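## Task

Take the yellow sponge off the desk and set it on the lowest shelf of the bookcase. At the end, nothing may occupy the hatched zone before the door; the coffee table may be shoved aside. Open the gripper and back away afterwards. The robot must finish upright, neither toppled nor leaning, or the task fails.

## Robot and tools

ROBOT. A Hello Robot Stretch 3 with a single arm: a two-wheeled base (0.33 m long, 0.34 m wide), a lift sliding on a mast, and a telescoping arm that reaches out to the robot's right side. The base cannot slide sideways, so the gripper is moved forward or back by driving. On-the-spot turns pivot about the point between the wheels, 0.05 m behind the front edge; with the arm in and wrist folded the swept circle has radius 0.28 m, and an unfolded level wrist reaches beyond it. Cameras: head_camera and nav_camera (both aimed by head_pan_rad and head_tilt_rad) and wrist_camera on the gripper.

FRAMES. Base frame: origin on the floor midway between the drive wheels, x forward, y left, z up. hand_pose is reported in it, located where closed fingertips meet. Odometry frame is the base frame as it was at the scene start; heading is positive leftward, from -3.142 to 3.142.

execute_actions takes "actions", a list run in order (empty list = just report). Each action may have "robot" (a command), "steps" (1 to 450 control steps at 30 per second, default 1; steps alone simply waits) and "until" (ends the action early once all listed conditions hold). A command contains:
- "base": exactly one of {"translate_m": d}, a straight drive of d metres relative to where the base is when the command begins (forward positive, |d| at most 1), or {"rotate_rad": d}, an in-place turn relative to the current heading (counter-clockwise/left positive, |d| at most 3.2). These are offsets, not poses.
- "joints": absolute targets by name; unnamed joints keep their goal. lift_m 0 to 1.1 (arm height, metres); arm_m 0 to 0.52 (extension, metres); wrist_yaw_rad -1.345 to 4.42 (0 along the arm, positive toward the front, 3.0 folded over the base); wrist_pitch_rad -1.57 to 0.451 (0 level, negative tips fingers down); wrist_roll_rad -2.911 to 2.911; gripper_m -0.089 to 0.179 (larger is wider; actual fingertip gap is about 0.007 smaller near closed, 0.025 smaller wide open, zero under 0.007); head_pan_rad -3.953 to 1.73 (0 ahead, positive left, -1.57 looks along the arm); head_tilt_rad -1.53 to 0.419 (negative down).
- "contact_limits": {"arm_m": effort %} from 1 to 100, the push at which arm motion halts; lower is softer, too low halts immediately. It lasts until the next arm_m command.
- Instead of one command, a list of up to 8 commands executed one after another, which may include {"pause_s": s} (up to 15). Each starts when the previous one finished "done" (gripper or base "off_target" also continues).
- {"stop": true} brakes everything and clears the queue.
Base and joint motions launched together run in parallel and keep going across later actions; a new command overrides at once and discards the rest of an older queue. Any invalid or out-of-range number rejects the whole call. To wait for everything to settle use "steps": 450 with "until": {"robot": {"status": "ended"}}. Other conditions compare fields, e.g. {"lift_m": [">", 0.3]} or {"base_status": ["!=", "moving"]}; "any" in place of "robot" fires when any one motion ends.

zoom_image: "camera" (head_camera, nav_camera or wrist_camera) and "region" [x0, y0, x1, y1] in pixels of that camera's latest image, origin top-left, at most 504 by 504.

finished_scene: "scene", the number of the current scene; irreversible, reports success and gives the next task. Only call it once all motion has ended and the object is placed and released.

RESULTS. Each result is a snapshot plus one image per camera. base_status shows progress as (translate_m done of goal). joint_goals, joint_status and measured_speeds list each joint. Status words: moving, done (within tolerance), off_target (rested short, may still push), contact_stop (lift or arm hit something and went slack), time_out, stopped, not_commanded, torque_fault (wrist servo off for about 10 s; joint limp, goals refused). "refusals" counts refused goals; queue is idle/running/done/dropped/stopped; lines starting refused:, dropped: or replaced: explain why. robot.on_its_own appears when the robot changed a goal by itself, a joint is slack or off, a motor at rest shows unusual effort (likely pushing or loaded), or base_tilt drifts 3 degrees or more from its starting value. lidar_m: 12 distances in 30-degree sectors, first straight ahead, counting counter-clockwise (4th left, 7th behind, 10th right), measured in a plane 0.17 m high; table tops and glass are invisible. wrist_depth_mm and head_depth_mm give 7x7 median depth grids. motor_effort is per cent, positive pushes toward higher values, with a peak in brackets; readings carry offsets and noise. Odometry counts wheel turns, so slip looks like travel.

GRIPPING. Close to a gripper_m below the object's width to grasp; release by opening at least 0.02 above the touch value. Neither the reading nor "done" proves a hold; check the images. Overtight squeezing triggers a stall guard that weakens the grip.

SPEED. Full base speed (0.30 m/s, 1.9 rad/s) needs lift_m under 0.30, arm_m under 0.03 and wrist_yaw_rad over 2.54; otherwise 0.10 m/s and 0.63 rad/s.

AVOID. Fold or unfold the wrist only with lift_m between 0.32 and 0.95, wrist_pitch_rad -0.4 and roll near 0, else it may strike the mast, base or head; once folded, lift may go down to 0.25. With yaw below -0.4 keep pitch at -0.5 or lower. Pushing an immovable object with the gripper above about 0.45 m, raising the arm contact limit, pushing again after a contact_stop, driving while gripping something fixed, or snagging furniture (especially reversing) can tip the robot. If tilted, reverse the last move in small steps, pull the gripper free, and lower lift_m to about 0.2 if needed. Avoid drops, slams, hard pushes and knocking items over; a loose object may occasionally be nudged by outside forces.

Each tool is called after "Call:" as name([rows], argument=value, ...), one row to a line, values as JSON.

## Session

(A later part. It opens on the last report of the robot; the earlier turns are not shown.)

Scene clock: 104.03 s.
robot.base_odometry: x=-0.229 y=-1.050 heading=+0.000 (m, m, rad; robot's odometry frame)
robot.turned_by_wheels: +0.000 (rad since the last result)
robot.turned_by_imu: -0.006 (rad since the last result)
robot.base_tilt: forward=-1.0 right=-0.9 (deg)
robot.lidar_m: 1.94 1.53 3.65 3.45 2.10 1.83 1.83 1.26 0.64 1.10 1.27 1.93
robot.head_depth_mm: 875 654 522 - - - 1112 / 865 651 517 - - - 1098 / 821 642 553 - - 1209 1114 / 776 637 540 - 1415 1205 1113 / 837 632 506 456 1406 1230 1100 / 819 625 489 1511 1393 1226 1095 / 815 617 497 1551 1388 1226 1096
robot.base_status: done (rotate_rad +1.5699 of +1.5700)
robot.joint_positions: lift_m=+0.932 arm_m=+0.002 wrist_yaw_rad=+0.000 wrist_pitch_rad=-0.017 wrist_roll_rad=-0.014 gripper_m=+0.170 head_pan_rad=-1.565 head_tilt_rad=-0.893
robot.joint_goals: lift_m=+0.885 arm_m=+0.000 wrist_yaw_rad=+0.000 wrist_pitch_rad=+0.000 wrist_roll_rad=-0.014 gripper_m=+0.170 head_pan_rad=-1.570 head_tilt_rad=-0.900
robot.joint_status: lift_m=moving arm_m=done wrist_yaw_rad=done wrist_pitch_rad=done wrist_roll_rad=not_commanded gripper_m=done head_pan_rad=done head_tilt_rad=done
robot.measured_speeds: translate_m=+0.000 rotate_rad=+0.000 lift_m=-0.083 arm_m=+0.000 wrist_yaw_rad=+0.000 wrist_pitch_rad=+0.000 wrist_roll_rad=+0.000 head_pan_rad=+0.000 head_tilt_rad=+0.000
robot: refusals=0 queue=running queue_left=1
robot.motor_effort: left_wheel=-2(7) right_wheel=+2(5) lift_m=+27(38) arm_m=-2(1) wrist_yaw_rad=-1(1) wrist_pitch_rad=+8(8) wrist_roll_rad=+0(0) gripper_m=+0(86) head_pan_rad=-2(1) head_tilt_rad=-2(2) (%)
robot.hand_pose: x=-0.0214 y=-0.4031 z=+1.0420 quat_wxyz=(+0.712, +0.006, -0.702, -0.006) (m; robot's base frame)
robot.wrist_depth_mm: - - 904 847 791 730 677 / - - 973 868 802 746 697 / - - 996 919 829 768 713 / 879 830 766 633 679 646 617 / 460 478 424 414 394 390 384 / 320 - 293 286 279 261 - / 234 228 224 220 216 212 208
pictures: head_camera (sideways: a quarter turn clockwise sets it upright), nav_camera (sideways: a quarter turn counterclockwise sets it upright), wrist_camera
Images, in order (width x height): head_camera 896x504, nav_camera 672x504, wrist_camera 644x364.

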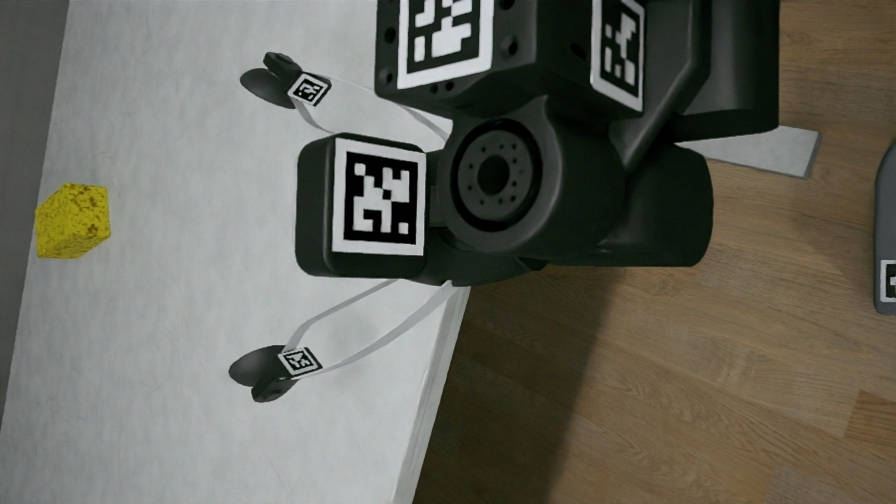

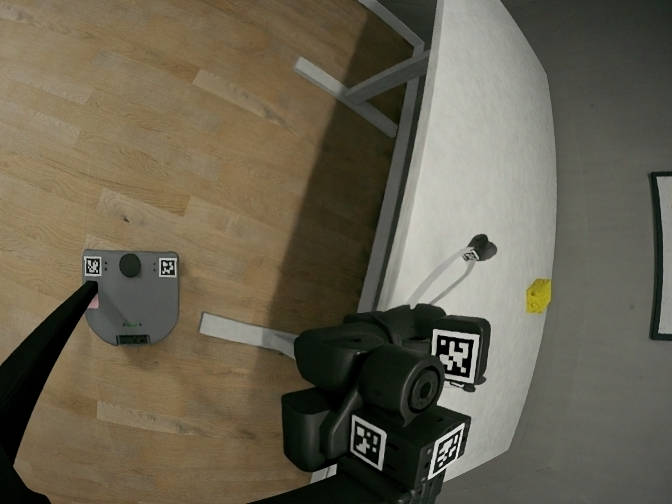

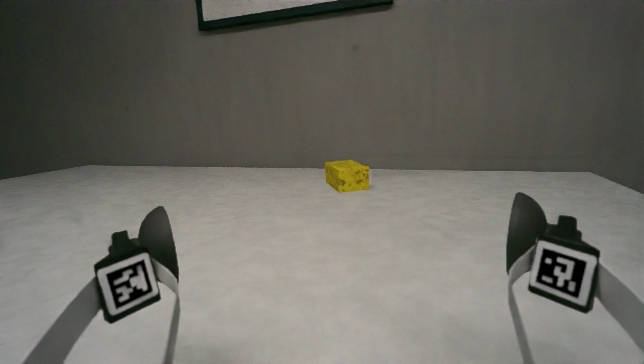

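Sponge ~0.6 m away from camera.

Call:
execute_actions([
  {"steps":200,"until":{"robot":{"status":"ended"}}},
  {"robot":{"joints":{"arm_m":0.36}},"steps":450,"until":{"robot":{"status":"ended"}}},
])

Scene clock: 109.77 s.
robot.base_odometry: x=-0.229 y=-1.050 heading=+0.000 (m, m, rad; robot's odometry frame)
robot.turned_by_wheels: +0.000 (rad since the last result)
robot.turned_by_imu: -0.002 (rad since the last result)
robot.base_tilt: forward=-1.1 right=-0.7 (deg)
robot.lidar_m: 1.94 1.54 3.65 3.46 2.10 1.83 1.83 1.26 0.64 1.10 1.27 1.93
robot.head_depth_mm: 871 680 - - 1377 1261 1119 / 899 - 505 432 1308 1243 1114 / 915 - 514 438 1414 1242 1114 / 843 614 508 446 1422 1238 1113 / 868 630 507 455 1399 1234 1102 / 821 625 503 1526 1406 1227 1091 / 810 619 498 1550 1383 1223 1082
robot.base_status: done (rotate_rad +1.5699 of +1.5700)
robot.joint_positions: lift_m=+0.885 arm_m=+0.360 wrist_yaw_rad=+0.000 wrist_pitch_rad=-0.008 wrist_roll_rad=-0.015 gripper_m=+0.170 head_pan_rad=-1.565 head_tilt_rad=-0.893
robot.joint_goals: lift_m=+0.885 arm_m=+0.360 wrist_yaw_rad=+0.000 wrist_pitch_rad=+0.000 wrist_roll_rad=-0.015 gripper_m=+0.170 head_pan_rad=-1.570 head_tilt_rad=-0.900
robot.joint_status: lift_m=done arm_m=done wrist_yaw_rad=done wrist_pitch_rad=done wrist_roll_rad=not_commanded gripper_m=done head_pan_rad=done head_tilt_rad=done
robot.measured_speeds: translate_m=+0.000 rotate_rad=+0.000 lift_m=+0.000 arm_m=+0.000 wrist_yaw_rad=+0.000 wrist_pitch_rad=+0.000 wrist_roll_rad=+0.000 head_pan_rad=+0.000 head_tilt_rad=+0.000
robot: refusals=0 queue=done queue_left=0
robot.motor_effort: left_wheel=-1(3) right_wheel=+1(3) lift_m=+24(25) arm_m=+3(5) wrist_yaw_rad=+0(0) wrist_pitch_rad=+3(8) wrist_roll_rad=+0(0) gripper_m=+1(0) head_pan_rad=-2(2) head_tilt_rad=-2(2) (%)
robot.hand_pose: x=-0.0215 y=-0.7606 z=+0.9979 quat_wxyz=(+0.713, +0.003, -0.701, -0.003) (m; robot's base frame)
robot.wrist_depth_mm: 687 616 556 509 469 435 406 / 723 641 578 524 485 449 416 / 748 667 595 545 503 459 431 / 644 597 560 453 500 461 426 / 326 339 301 267 257 273 272 / 219 - 206 202 196 183 - / - 160 157 154 152 149 145
pictures: head_camera (sideways: a quarter turn clockwise sets it upright), nav_camera (sideways: a quarter turn counterclockwise sets it upright), wrist_camera
Images, in order (width x height): head_camera 896x504, nav_camera 672x504, wrist_camera 644x364.

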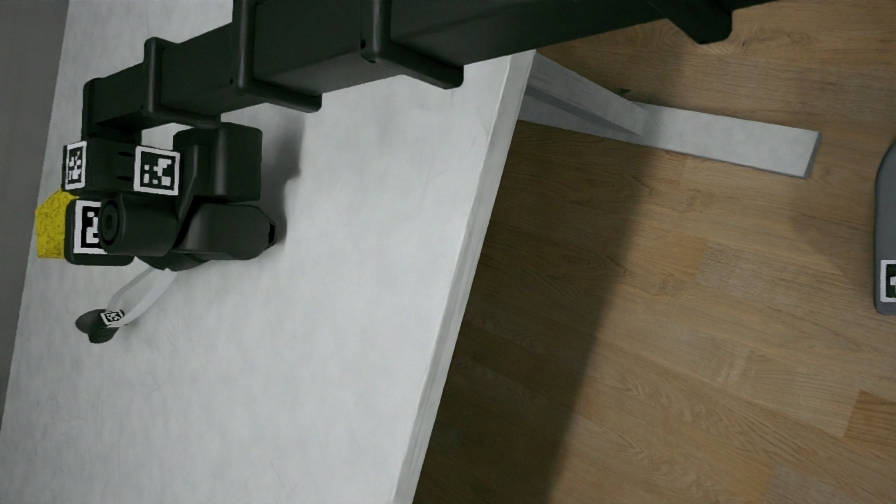

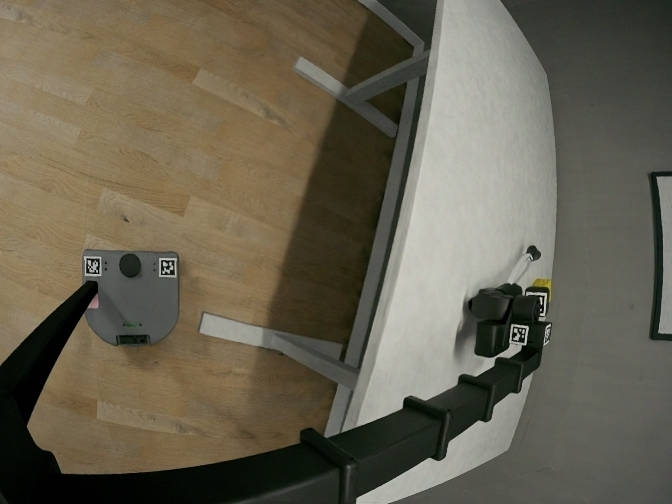

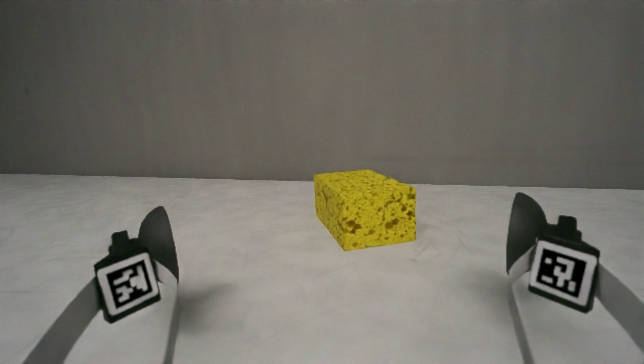

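Call:
execute_actions([
  {"robot":[{"joints":{"arm_m":0.5}},{"joints":{"gripper_m":0.0}},{"joints":{"lift_m":0.97}}],"steps":450,"until":{"robot":{"status":"ended"}}},
])

Scene clock: 118.50 s.
robot.base_odometry: x=-0.229 y=-1.050 heading=+0.000 (m, m, rad; robot's odometry frame)
robot.turned_by_wheels: +0.000 (rad since the last result)
robot.turned_by_imu: -0.002 (rad since the last result)
robot.base_tilt: forward=-1.0 right=-0.8 (deg)
robot.lidar_m: 1.94 1.54 3.64 3.47 2.10 1.83 1.83 1.26 0.64 1.10 1.27 1.93
robot.head_depth_mm: - 643 522 435 1391 1262 1120 / 822 648 517 432 1308 1248 1117 / 782 643 513 437 1419 1245 1112 / 777 638 509 446 1423 1246 1110 / 829 627 505 454 1410 1238 1106 / 822 623 504 1513 1397 1233 1099 / 808 617 498 1545 1394 1221 1092
robot.base_status: done (rotate_rad +1.5699 of +1.5700)
robot.joint_positions: lift_m=+0.970 arm_m=+0.500 wrist_yaw_rad=+0.000 wrist_pitch_rad=-0.018 wrist_roll_rad=-0.015 gripper_m=+0.001 head_pan_rad=-1.565 head_tilt_rad=-0.893
robot.joint_goals: lift_m=+0.970 arm_m=+0.500 wrist_yaw_rad=+0.000 wrist_pitch_rad=+0.000 wrist_roll_rad=-0.015 gripper_m=+0.000 head_pan_rad=-1.570 head_tilt_rad=-0.900
robot.joint_status: lift_m=done arm_m=done wrist_yaw_rad=done wrist_pitch_rad=done wrist_roll_rad=not_commanded gripper_m=done head_pan_rad=done head_tilt_rad=done
robot.measured_speeds: translate_m=+0.000 rotate_rad=+0.000 lift_m=+0.000 arm_m=+0.000 wrist_yaw_rad=+0.000 wrist_pitch_rad=+0.000 wrist_roll_rad=+0.000 head_pan_rad=+0.000 head_tilt_rad=+0.000
robot: refusals=0 queue=done queue_left=0
robot.motor_effort: left_wheel=-1(2) right_wheel=+2(1) lift_m=+38(42) arm_m=+3(3) wrist_yaw_rad=+0(2) wrist_pitch_rad=+8(8) wrist_roll_rad=+0(0) gripper_m=-21(97) head_pan_rad=-3(2) head_tilt_rad=-2(2) (%)
robot.hand_pose: x=-0.0214 y=-0.9004 z=+1.0799 quat_wxyz=(+0.713, +0.007, -0.701, -0.006) (m; robot's base frame)
robot.wrist_depth_mm: 507 457 410 376 344 319 299 / 526 471 426 386 359 331 306 / 553 495 443 402 370 340 315 / 583 518 461 411 382 352 326 / 577 521 489 167 170 363 335 / 382 371 323 131 133 362 339 / 289 284 278 136 141 261 257
pictures: head_camera (sideways: a quarter turn clockwise sets it upright), nav_camera (sideways: a quarter turn counterclockwise sets it upright), wrist_camera
Images, in order (width x height): head_camera 896x504, nav_camera 672x504, wrist_camera 644x364.

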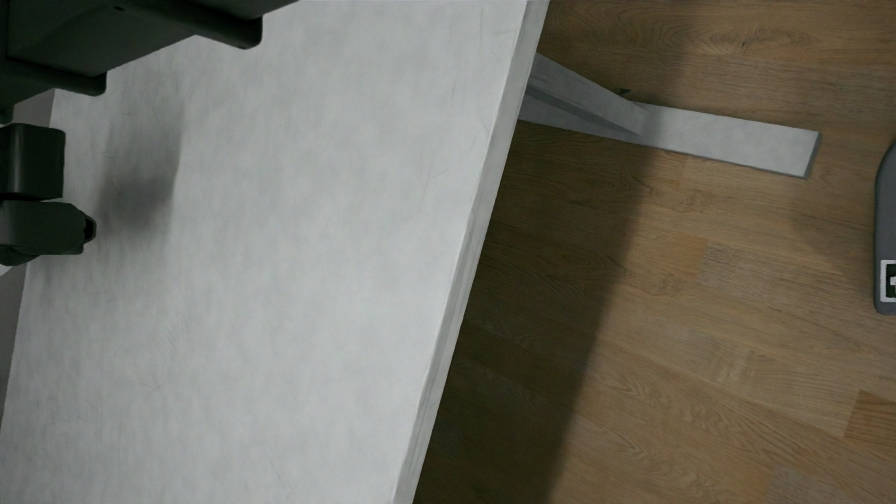

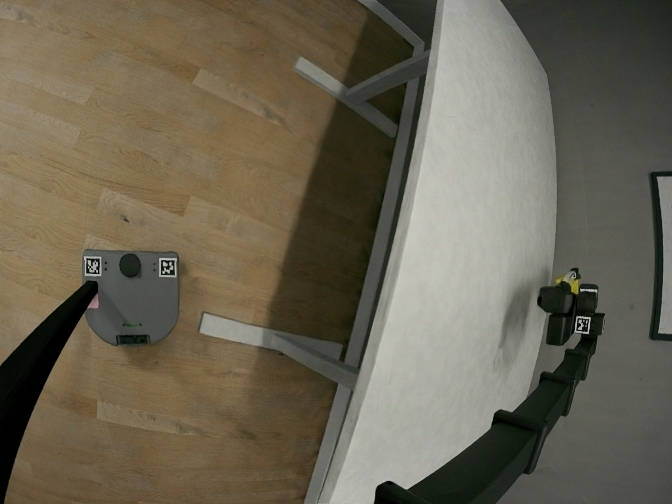

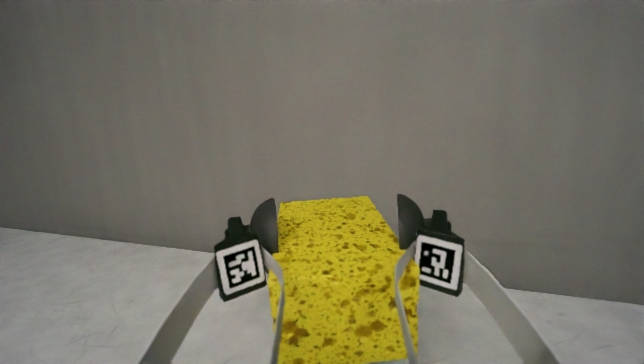

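Call:
execute_actions([
  {"robot":[{"joints":{"arm_m":0.0,"lift_m":0.9,"head_pan_rad":0,"head_tilt_rad":-0.5}},{"joints":{"wrist_pitch_rad":-0.4,"wrist_yaw_rad":3.0}},{"joints":{"lift_m":0.28},"base":{"rotate_rad":1.57}},{"base":{"translate_m":1.0}},{"base":{"translate_m":1.0}}],"steps":450,"until":{"robot":{"status":"ended"}}},
  {"steps":450,"until":{"robot":{"status":"ended"}}},
])

Scene clock: 151.03 s.
robot.base_odometry: x=-0.228 y=+0.950 heading=+1.570 (m, m, rad; robot's odometry frame)
robot.turned_by_wheels: +1.570 (rad since the last result)
robot.turned_by_imu: +1.492 (rad since the last result)
robot.base_tilt: forward=-1.0 right=-0.8 (deg)
robot.lidar_m: 1.48 1.72 1.44 1.44 1.60 2.58 2.59 2.82 1.72 2.33 2.08 1.73
robot.head_depth_mm: 1371 1474 1604 1763 1901 1591 1315 / 1398 1503 1654 1789 1916 1583 1304 / 1417 1536 1675 1837 1968 1556 1307 / 1450 1567 1712 1875 1978 1562 1291 / 1460 1580 1701 1863 1921 1557 1296 / 1477 1566 1703 1890 1829 1541 1286 / 1528 1606 1730 1919 1863 1534 1271
robot.base_status: done (translate_m +1.0000 of +1.0000)
robot.joint_positions: lift_m=+0.280 arm_m=+0.002 wrist_yaw_rad=+2.998 wrist_pitch_rad=-0.416 wrist_roll_rad=-0.021 gripper_m=+0.004 head_pan_rad=-0.007 head_tilt_rad=-0.506
robot.joint_goals: lift_m=+0.280 arm_m=+0.000 wrist_yaw_rad=+3.000 wrist_pitch_rad=-0.400 wrist_roll_rad=-0.021 gripper_m=+0.003 head_pan_rad=+0.000 head_tilt_rad=-0.500
robot.joint_status: lift_m=done arm_m=done wrist_yaw_rad=done wrist_pitch_rad=done wrist_roll_rad=not_commanded gripper_m=done head_pan_rad=done head_tilt_rad=done
robot.measured_speeds: translate_m=+0.000 rotate_rad=+0.000 lift_m=+0.000 arm_m=+0.000 wrist_yaw_rad=+0.000 wrist_pitch_rad=+0.000 wrist_roll_rad=+0.000 head_pan_rad=+0.000 head_tilt_rad=+0.000
robot: refusals=0 queue=done queue_left=0
robot.motor_effort: left_wheel=-1(11) right_wheel=+2(18) lift_m=+26(40) arm_m=-1(2) wrist_yaw_rad=+3(100) wrist_pitch_rad=+7(99) wrist_roll_rad=+4(39) gripper_m=-19(30) head_pan_rad=+2(41) head_tilt_rad=+2(20) (%)
robot.hand_pose: x=+0.0109 y=+0.0752 z=+0.2934 quat_wxyz=(+0.195, +0.693, +0.098, +0.687) (m; robot's base frame)
robot.wrist_depth_mm: - - - - - - - / - - - - - - - / - - 979 952 914 877 869 / 785 764 740 158 664 682 671 / 625 605 - 130 130 565 546 / 518 523 - 140 452 470 468 / 456 - - - 420 412 404
pictures: head_camera (sideways: a quarter turn clockwise sets it upright), nav_camera (sideways: a quarter turn counterclockwise sets it upright), wrist_camera
Images, in order (width x height): head_camera 896x504, nav_camera 672x504, wrist_camera 644x364.

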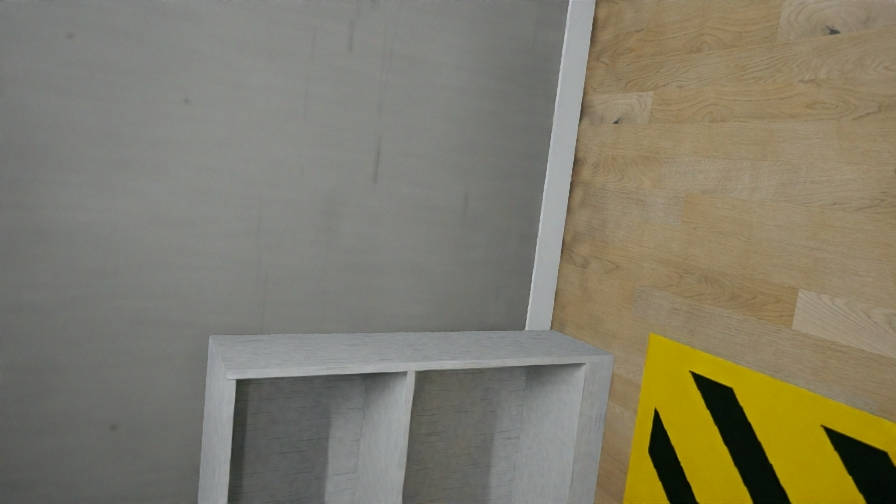

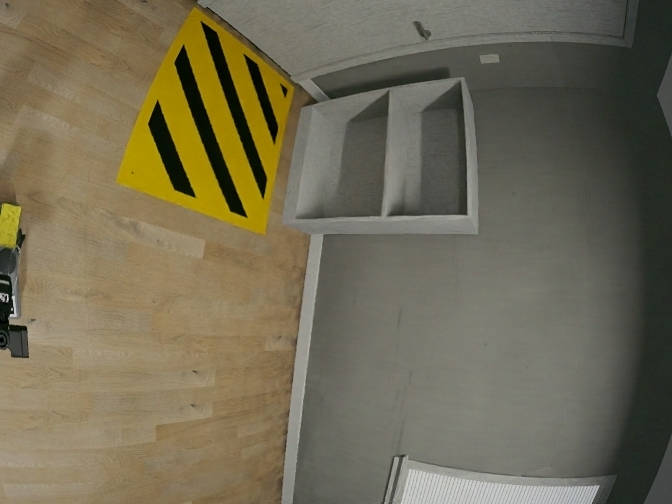

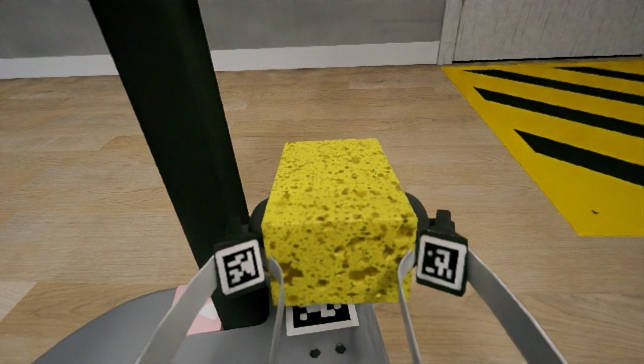

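Call:
execute_actions([
  {"robot":[{"base":{"translate_m":0.6}},{"base":{"rotate_rad":1.57},"joints":{"head_pan_rad":-1.57,"head_tilt_rad":-0.8}},{"base":{"translate_m":0.55}},{"joints":{"lift_m":0.4}},{"joints":{"wrist_yaw_rad":0}},{"joints":{"wrist_pitch_rad":0,"lift_m":0.1}}],"steps":450,"until":{"robot":{"status":"ended"}}},
  {"steps":450,"until":{"robot":{"status":"ended"}}},
])

Scene clock: 172.77 s.
robot.base_odometry: x=-0.777 y=+1.551 heading=+3.140 (m, m, rad; robot's odometry frame)
robot.turned_by_wheels: +1.570 (rad since the last result)
robot.turned_by_imu: +1.556 (rad since the last result)
robot.base_tilt: forward=-1.0 right=-0.8 (deg)
robot.lidar_m: 0.76 0.87 1.37 3.19 3.65 2.46 2.98 1.51 0.92 1.17 0.95 0.77
robot.head_depth_mm: 931 986 1247 1528 1546 1315 1149 / 917 1100 1164 1401 1475 1307 1145 / 904 1116 1150 1524 1447 1301 1134 / 960 1130 1177 1548 1473 1297 1114 / 938 1157 1173 1545 1464 1284 1124 / 1028 1184 1205 1568 1460 1284 1128 / 980 1170 1195 1442 1481 1278 1122
robot.base_status: done (translate_m +0.5500 of +0.5500)
robot.joint_positions: lift_m=+0.100 arm_m=+0.002 wrist_yaw_rad=+0.003 wrist_pitch_rad=-0.023 wrist_roll_rad=-0.021 gripper_m=+0.004 head_pan_rad=-1.563 head_tilt_rad=-0.790
robot.joint_goals: lift_m=+0.100 arm_m=+0.000 wrist_yaw_rad=+0.000 wrist_pitch_rad=+0.000 wrist_roll_rad=-0.021 gripper_m=+0.003 head_pan_rad=-1.570 head_tilt_rad=-0.800
robot.joint_status: lift_m=done arm_m=done wrist_yaw_rad=done wrist_pitch_rad=done wrist_roll_rad=not_commanded gripper_m=done head_pan_rad=done head_tilt_rad=done
robot.measured_speeds: translate_m=+0.000 rotate_rad=+0.000 lift_m=+0.000 arm_m=+0.000 wrist_yaw_rad=+0.000 wrist_pitch_rad=+0.000 wrist_roll_rad=+0.000 head_pan_rad=+0.000 head_tilt_rad=+0.000
robot: refusals=0 queue=done queue_left=0
robot.motor_effort: left_wheel=-2(9) right_wheel=+2(9) lift_m=+25(40) arm_m=-2(1) wrist_yaw_rad=-3(5) wrist_pitch_rad=+11(12) wrist_roll_rad=+4(4) gripper_m=-21(20) head_pan_rad=-3(42) head_tilt_rad=-3(17) (%)
robot.hand_pose: x=-0.0208 y=-0.4028 z=+0.2090 quat_wxyz=(+0.715, +0.009, -0.699, -0.007) (m; robot's base frame)
robot.wrist_depth_mm: 759 860 931 888 841 771 808 / 758 854 965 926 876 843 831 / 759 870 - 935 903 890 874 / 751 885 832 158 665 888 883 / 711 766 762 131 130 665 663 / 539 529 487 141 443 482 480 / 409 405 396 390 386 378 371
pictures: head_camera (sideways: a quarter turn clockwise sets it upright), nav_camera (sideways: a quarter turn counterclockwise sets it upright), wrist_camera
Images, in order (width x height): head_camera 896x504, nav_camera 672x504, wrist_camera 644x364.

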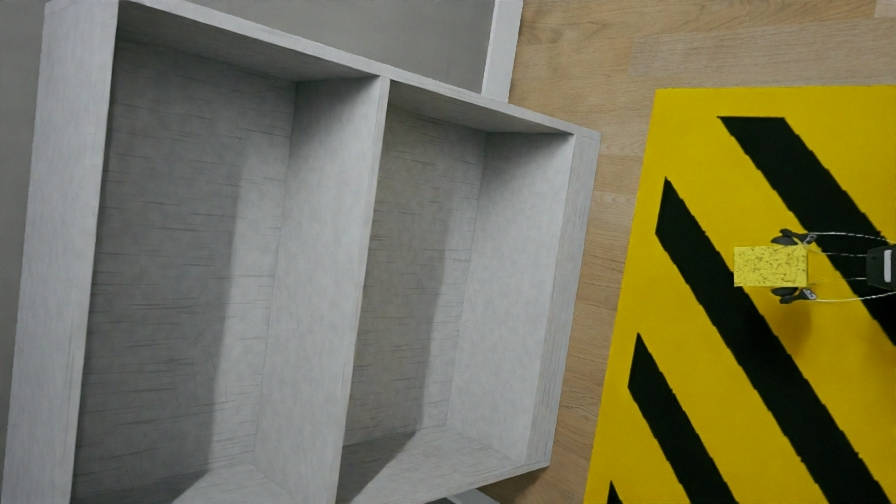

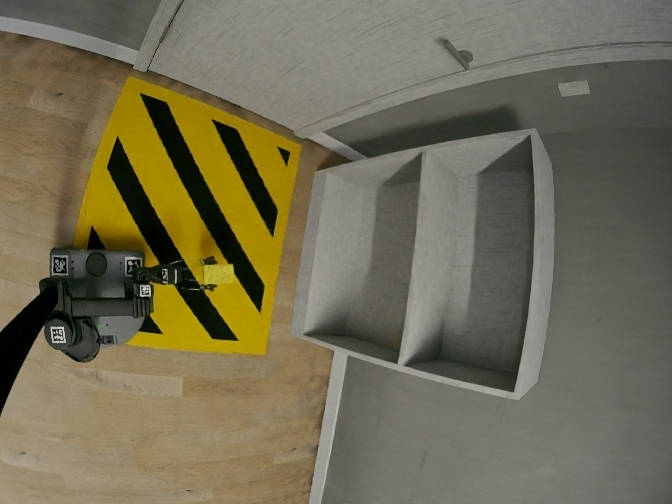

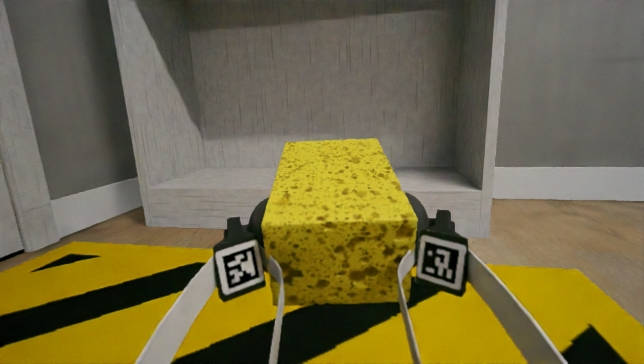

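Call:
execute_actions([
  {"robot":[{"joints":{"arm_m":0.52}},{"joints":{"lift_m":0.06}}],"steps":450,"until":{"robot":{"status":"ended"}}},
])

Scene clock: 185.57 s.
robot.base_odometry: x=-0.777 y=+1.551 heading=+3.140 (m, m, rad; robot's odometry frame)
robot.turned_by_wheels: +0.000 (rad since the last result)
robot.turned_by_imu: -0.003 (rad since the last result)
robot.base_tilt: forward=-1.0 right=-0.8 (deg)
robot.lidar_m: 0.76 0.87 1.36 3.20 3.65 2.46 2.97 1.51 0.92 1.17 0.95 0.77
robot.head_depth_mm: 927 985 1241 1527 1543 1313 1147 / 916 1104 1164 1401 1474 1306 1145 / 905 1119 1158 1524 1455 1302 1140 / 954 1141 1183 1530 1448 1272 1137 / 933 1155 1172 1550 1455 1290 1129 / 992 1182 1213 1566 1460 1280 1121 / 976 1173 1194 1437 1489 1280 1122
robot.base_status: done (translate_m +0.5500 of +0.5500)
robot.joint_positions: lift_m=+0.060 arm_m=+0.520 wrist_yaw_rad=+0.001 wrist_pitch_rad=-0.022 wrist_roll_rad=-0.021 gripper_m=+0.004 head_pan_rad=-1.563 head_tilt_rad=-0.790
robot.joint_goals: lift_m=+0.060 arm_m=+0.520 wrist_yaw_rad=+0.000 wrist_pitch_rad=+0.000 wrist_roll_rad=-0.021 gripper_m=+0.003 head_pan_rad=-1.570 head_tilt_rad=-0.800
robot.joint_status: lift_m=done arm_m=done wrist_yaw_rad=done wrist_pitch_rad=done wrist_roll_rad=not_commanded gripper_m=done head_pan_rad=done head_tilt_rad=done
robot.measured_speeds: translate_m=+0.000 rotate_rad=+0.000 lift_m=+0.000 arm_m=+0.000 wrist_yaw_rad=+0.000 wrist_pitch_rad=+0.000 wrist_roll_rad=+0.000 head_pan_rad=+0.000 head_tilt_rad=+0.000
robot: refusals=0 queue=done queue_left=0
robot.motor_effort: left_wheel=-1(1) right_wheel=+2(3) lift_m=+25(23) arm_m=+3(3) wrist_yaw_rad=-2(2) wrist_pitch_rad=+11(11) wrist_roll_rad=+4(4) gripper_m=-21(20) head_pan_rad=-4(3) head_tilt_rad=-3(3) (%)
robot.hand_pose: x=-0.0211 y=-0.9203 z=+0.1691 quat_wxyz=(+0.715, +0.009, -0.699, -0.008) (m; robot's base frame)
robot.wrist_depth_mm: 463 439 414 393 376 357 340 / 468 456 432 406 386 368 351 / 480 475 448 417 402 382 362 / 489 490 462 158 407 396 379 / 370 361 354 131 130 319 309 / 252 249 226 140 209 227 224 / 218 209 194 185 180 178 175
pictures: head_camera (sideways: a quarter turn clockwise sets it upright), nav_camera (sideways: a quarter turn counterclockwise sets it upright), wrist_camera
Images, in order (width x height): head_camera 896x504, nav_camera 672x504, wrist_camera 644x364.

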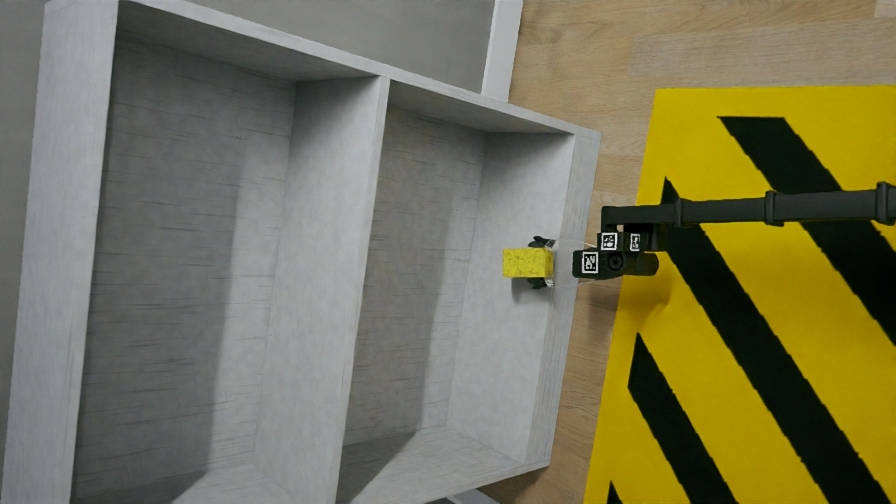

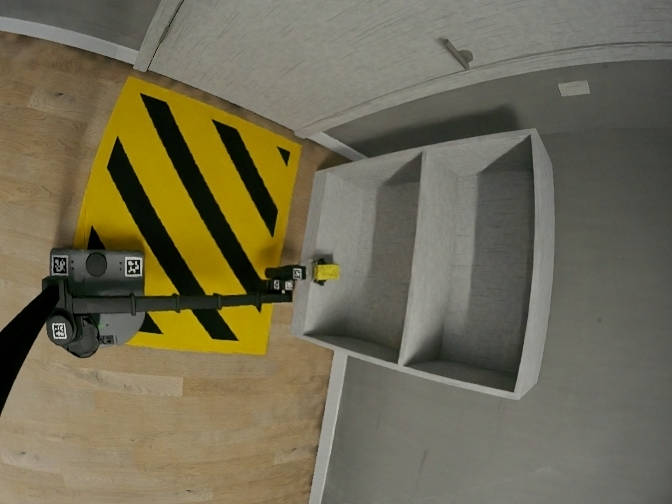

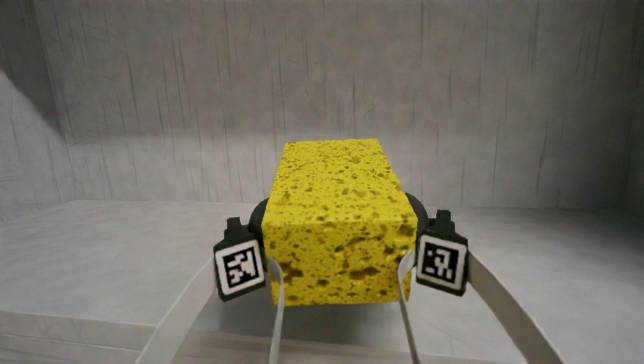

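Inside the shelf. Lower a bit, release, retreat.

Call:
execute_actions([
  {"robot":[{"joints":{"lift_m":0.02}},{"joints":{"gripper_m":0.12}},{"joints":{"arm_m":0.0}},{"base":{"translate_m":-0.9}}],"steps":450,"until":{"robot":{"status":"ended"}}},
  {"steps":450,"until":{"robot":{"status":"ended"}}},
])

Scene clock: 196.20 s.
robot.base_odometry: x=-0.777 y=+1.551 heading=+3.140 (m, m, rad; robot's odometry frame)
robot.turned_by_wheels: +0.000 (rad since the last result)
robot.turned_by_imu: -0.003 (rad since the last result)
robot.base_tilt: forward=-1.0 right=-0.9 (deg)
robot.lidar_m: 0.76 0.87 1.37 3.20 3.68 2.47 2.97 1.51 1.31 1.18 0.95 0.78
robot.head_depth_mm: 927 986 1242 1534 1537 1316 1153 / 916 1100 1157 1382 1486 1310 1142 / 905 1123 1154 1528 1463 1319 1133 / 952 1143 1180 1543 1455 1289 1157 / 937 1159 1171 1554 1468 1282 1133 / 994 1175 1210 1560 1469 1286 1127 / 972 1167 1197 1438 1474 1281 1113
robot.base_status: done (translate_m +0.5500 of +0.5500)
robot.joint_positions: lift_m=+0.020 arm_m=+0.081 wrist_yaw_rad=+0.006 wrist_pitch_rad=-0.020 wrist_roll_rad=-0.021 gripper_m=+0.120 head_pan_rad=-1.563 head_tilt_rad=-0.790
robot.joint_goals: lift_m=+0.020 arm_m=+0.081 wrist_yaw_rad=+0.000 wrist_pitch_rad=+0.000 wrist_roll_rad=-0.021 gripper_m=+0.120 head_pan_rad=-1.570 head_tilt_rad=-0.800
robot.joint_status: lift_m=done arm_m=contact_stop wrist_yaw_rad=done wrist_pitch_rad=done wrist_roll_rad=not_commanded gripper_m=done head_pan_rad=done head_tilt_rad=done
robot.measured_speeds: translate_m=+0.000 rotate_rad=+0.000 lift_m=+0.000 arm_m=+0.002 wrist_yaw_rad=+0.000 wrist_pitch_rad=+0.000 wrist_roll_rad=+0.000 head_pan_rad=+0.000 head_tilt_rad=+0.000
robot: refusals=0 queue=dropped queue_left=0
robot.on_its_own: arm_m is slack since a contact_stop, until your next command for it (your +0.000 is given up)
robot.motor_effort: left_wheel=-2(3) right_wheel=+2(3) lift_m=+26(27) arm_m=-2(20) wrist_yaw_rad=-9(11) wrist_pitch_rad=+10(11) wrist_roll_rad=+4(4) gripper_m=+0(85) head_pan_rad=-2(3) head_tilt_rad=-3(4) (%)
robot.hand_pose: x=-0.0200 y=-0.4814 z=+0.1297 quat_wxyz=(+0.715, +0.009, -0.699, -0.005) (m; robot's base frame)
robot.wrist_depth_mm: 722 758 856 815 777 621 747 / 745 746 886 841 792 716 772 / 733 796 921 861 833 714 791 / 743 712 668 618 581 570 773 / 560 550 524 508 498 497 467 / 381 385 352 355 349 320 335 / 288 282 280 274 270 265 262
pictures: head_camera (sideways: a quarter turn clockwise sets it upright), nav_camera (sideways: a quarter turn counterclockwise sets it upright), wrist_camera
ARM HIT: the arm struck its own base hard.
dropped: robot: command 2 of its queue: arm_m: contact_stop
Images, in order (width x height): head_camera 896x504, nav_camera 672x504, wrist_camera 644x364.

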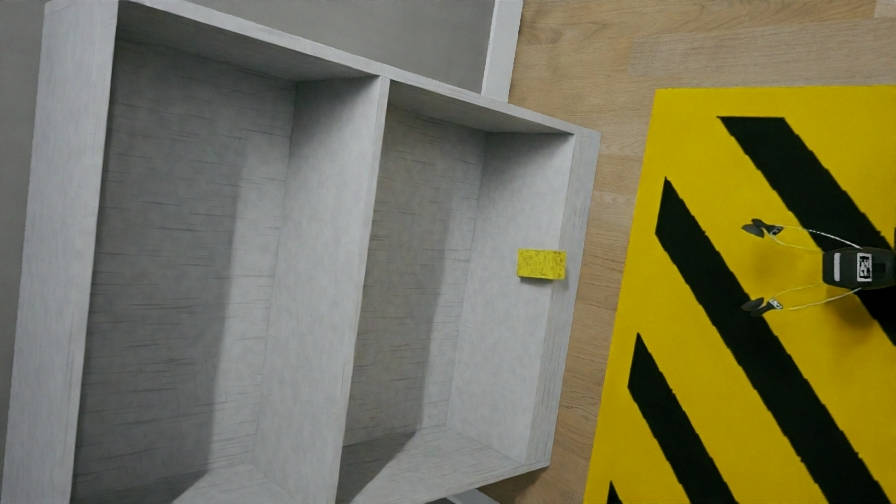

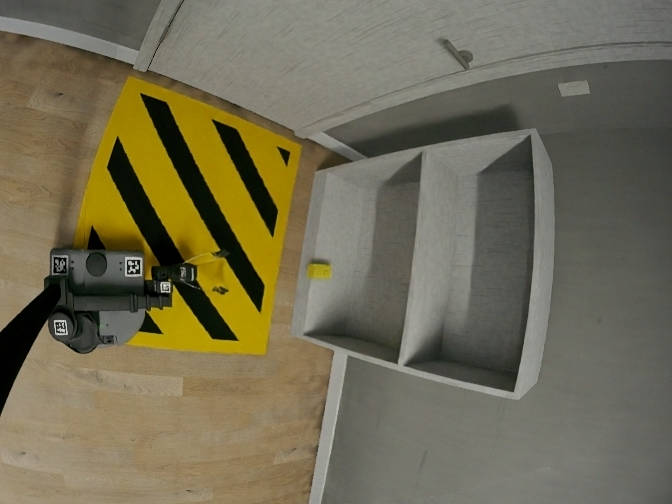

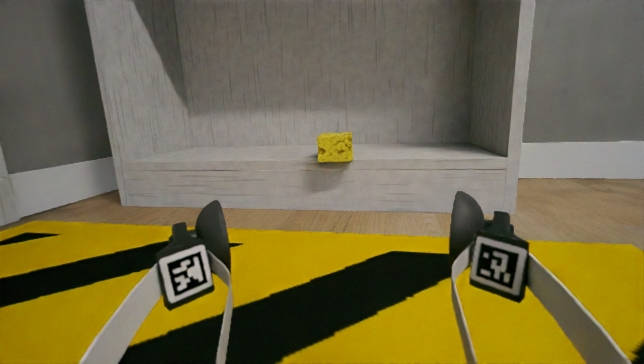

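Call:
execute_actions([
  {"robot":[{"joints":{"lift_m":0.035,"gripper_m":0.0}},{"joints":{"arm_m":0.52}},{"joints":{"arm_m":0.1,"lift_m":0.1}},{"base":{"translate_m":-0.9}}],"steps":450,"until":{"robot":{"status":"ended"}}},
  {"steps":450,"until":{"robot":{"status":"ended"}}},
])

Scene clock: 220.97 s.
robot.base_odometry: x=+0.123 y=+1.549 heading=+3.140 (m, m, rad; robot's odometry frame)
robot.turned_by_wheels: +0.000 (rad since the last result)
robot.turned_by_imu: -0.003 (rad since the last result)
robot.base_tilt: forward=-1.0 right=-0.9 (deg)
robot.lidar_m: 1.65 1.84 2.91 3.47 2.57 1.71 2.10 1.32 1.08 1.08 1.03 1.66
robot.head_depth_mm: 879 994 1140 1335 1503 1312 1151 / 891 1008 1157 1366 1517 1318 1140 / 907 1030 1188 1410 1524 1311 1140 / 918 1048 1211 1439 1520 1321 1181 / 934 1076 1238 1480 1509 1281 1132 / 951 1092 1273 1519 1482 1272 1123 / 966 1114 1312 1525 1498 1279 1120
robot.base_status: done (translate_m -0.9000 of -0.9000)
robot.joint_positions: lift_m=+0.100 arm_m=+0.100 wrist_yaw_rad=+0.001 wrist_pitch_rad=-0.020 wrist_roll_rad=-0.021 gripper_m=+0.000 head_pan_rad=-1.563 head_tilt_rad=-0.790
robot.joint_goals: lift_m=+0.100 arm_m=+0.100 wrist_yaw_rad=+0.000 wrist_pitch_rad=+0.000 wrist_roll_rad=-0.021 gripper_m=+0.000 head_pan_rad=-1.570 head_tilt_rad=-0.800
robot.joint_status: lift_m=done arm_m=done wrist_yaw_rad=done wrist_pitch_rad=done wrist_roll_rad=not_commanded gripper_m=done head_pan_rad=done head_tilt_rad=done
robot.measured_speeds: translate_m=+0.000 rotate_rad=+0.000 lift_m=+0.000 arm_m=+0.000 wrist_yaw_rad=+0.000 wrist_pitch_rad=+0.000 wrist_roll_rad=+0.000 head_pan_rad=+0.000 head_tilt_rad=+0.000
robot: refusals=0 queue=done queue_left=0
robot.motor_effort: left_wheel=-1(5) right_wheel=+2(3) lift_m=+38(44) arm_m=-2(3) wrist_yaw_rad=-2(6) wrist_pitch_rad=+9(10) wrist_roll_rad=+4(4) gripper_m=-1(83) head_pan_rad=-3(4) head_tilt_rad=-3(3) (%)
robot.hand_pose: x=-0.0212 y=-0.5010 z=+0.2092 quat_wxyz=(+0.715, +0.008, -0.699, -0.007) (m; robot's base frame)
robot.wrist_depth_mm: 651 786 752 702 667 633 597 / 656 812 782 732 688 661 623 / 652 852 818 763 714 679 639 / 650 876 841 773 744 698 655 / 648 759 740 - 706 687 660 / 532 532 523 477 471 486 475 / 413 405 399 396 384 379 373
pictures: head_camera (sideways: a quarter turn clockwise sets it upright), nav_camera (sideways: a quarter turn counterclockwise sets it upright), wrist_camera
Images, in order (width x height): head_camera 896x504, nav_camera 672x504, wrist_camera 644x364.

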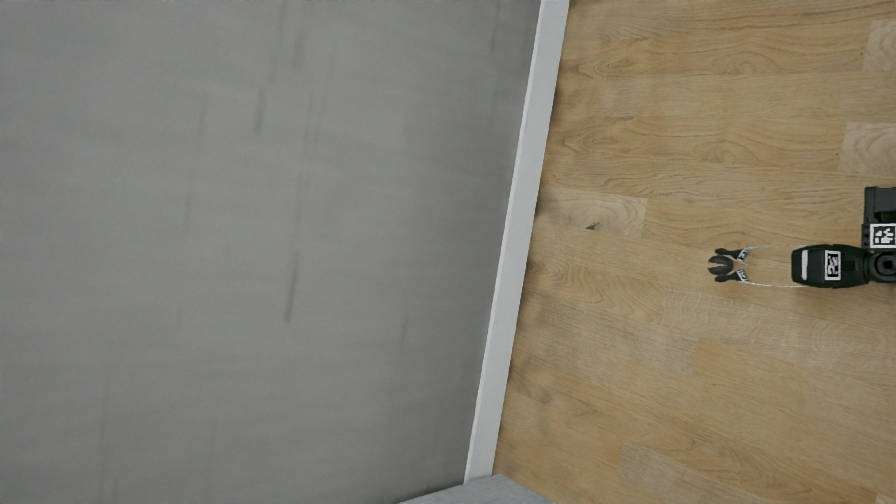

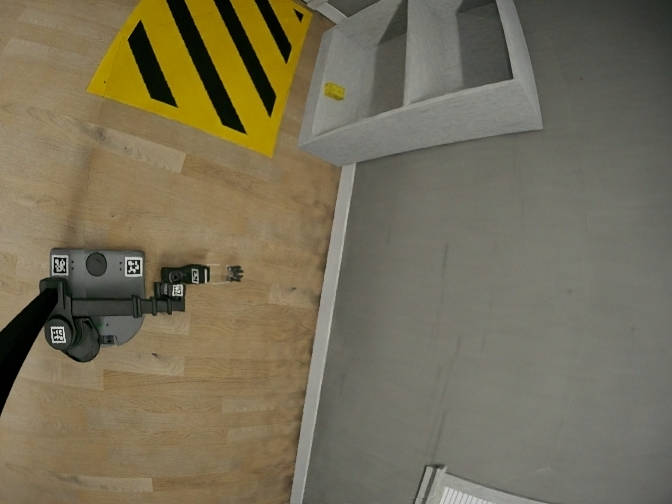

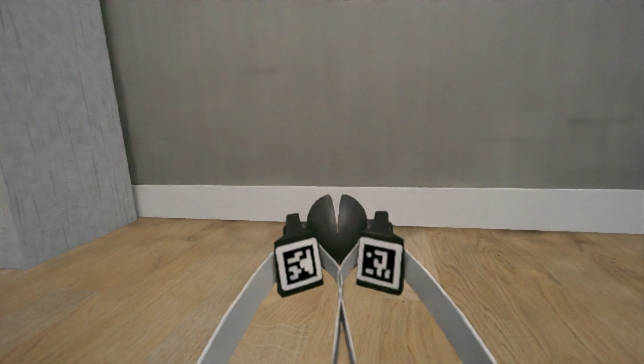

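Call:
finished_scene(scene=1)

The scene is finished: the task was done.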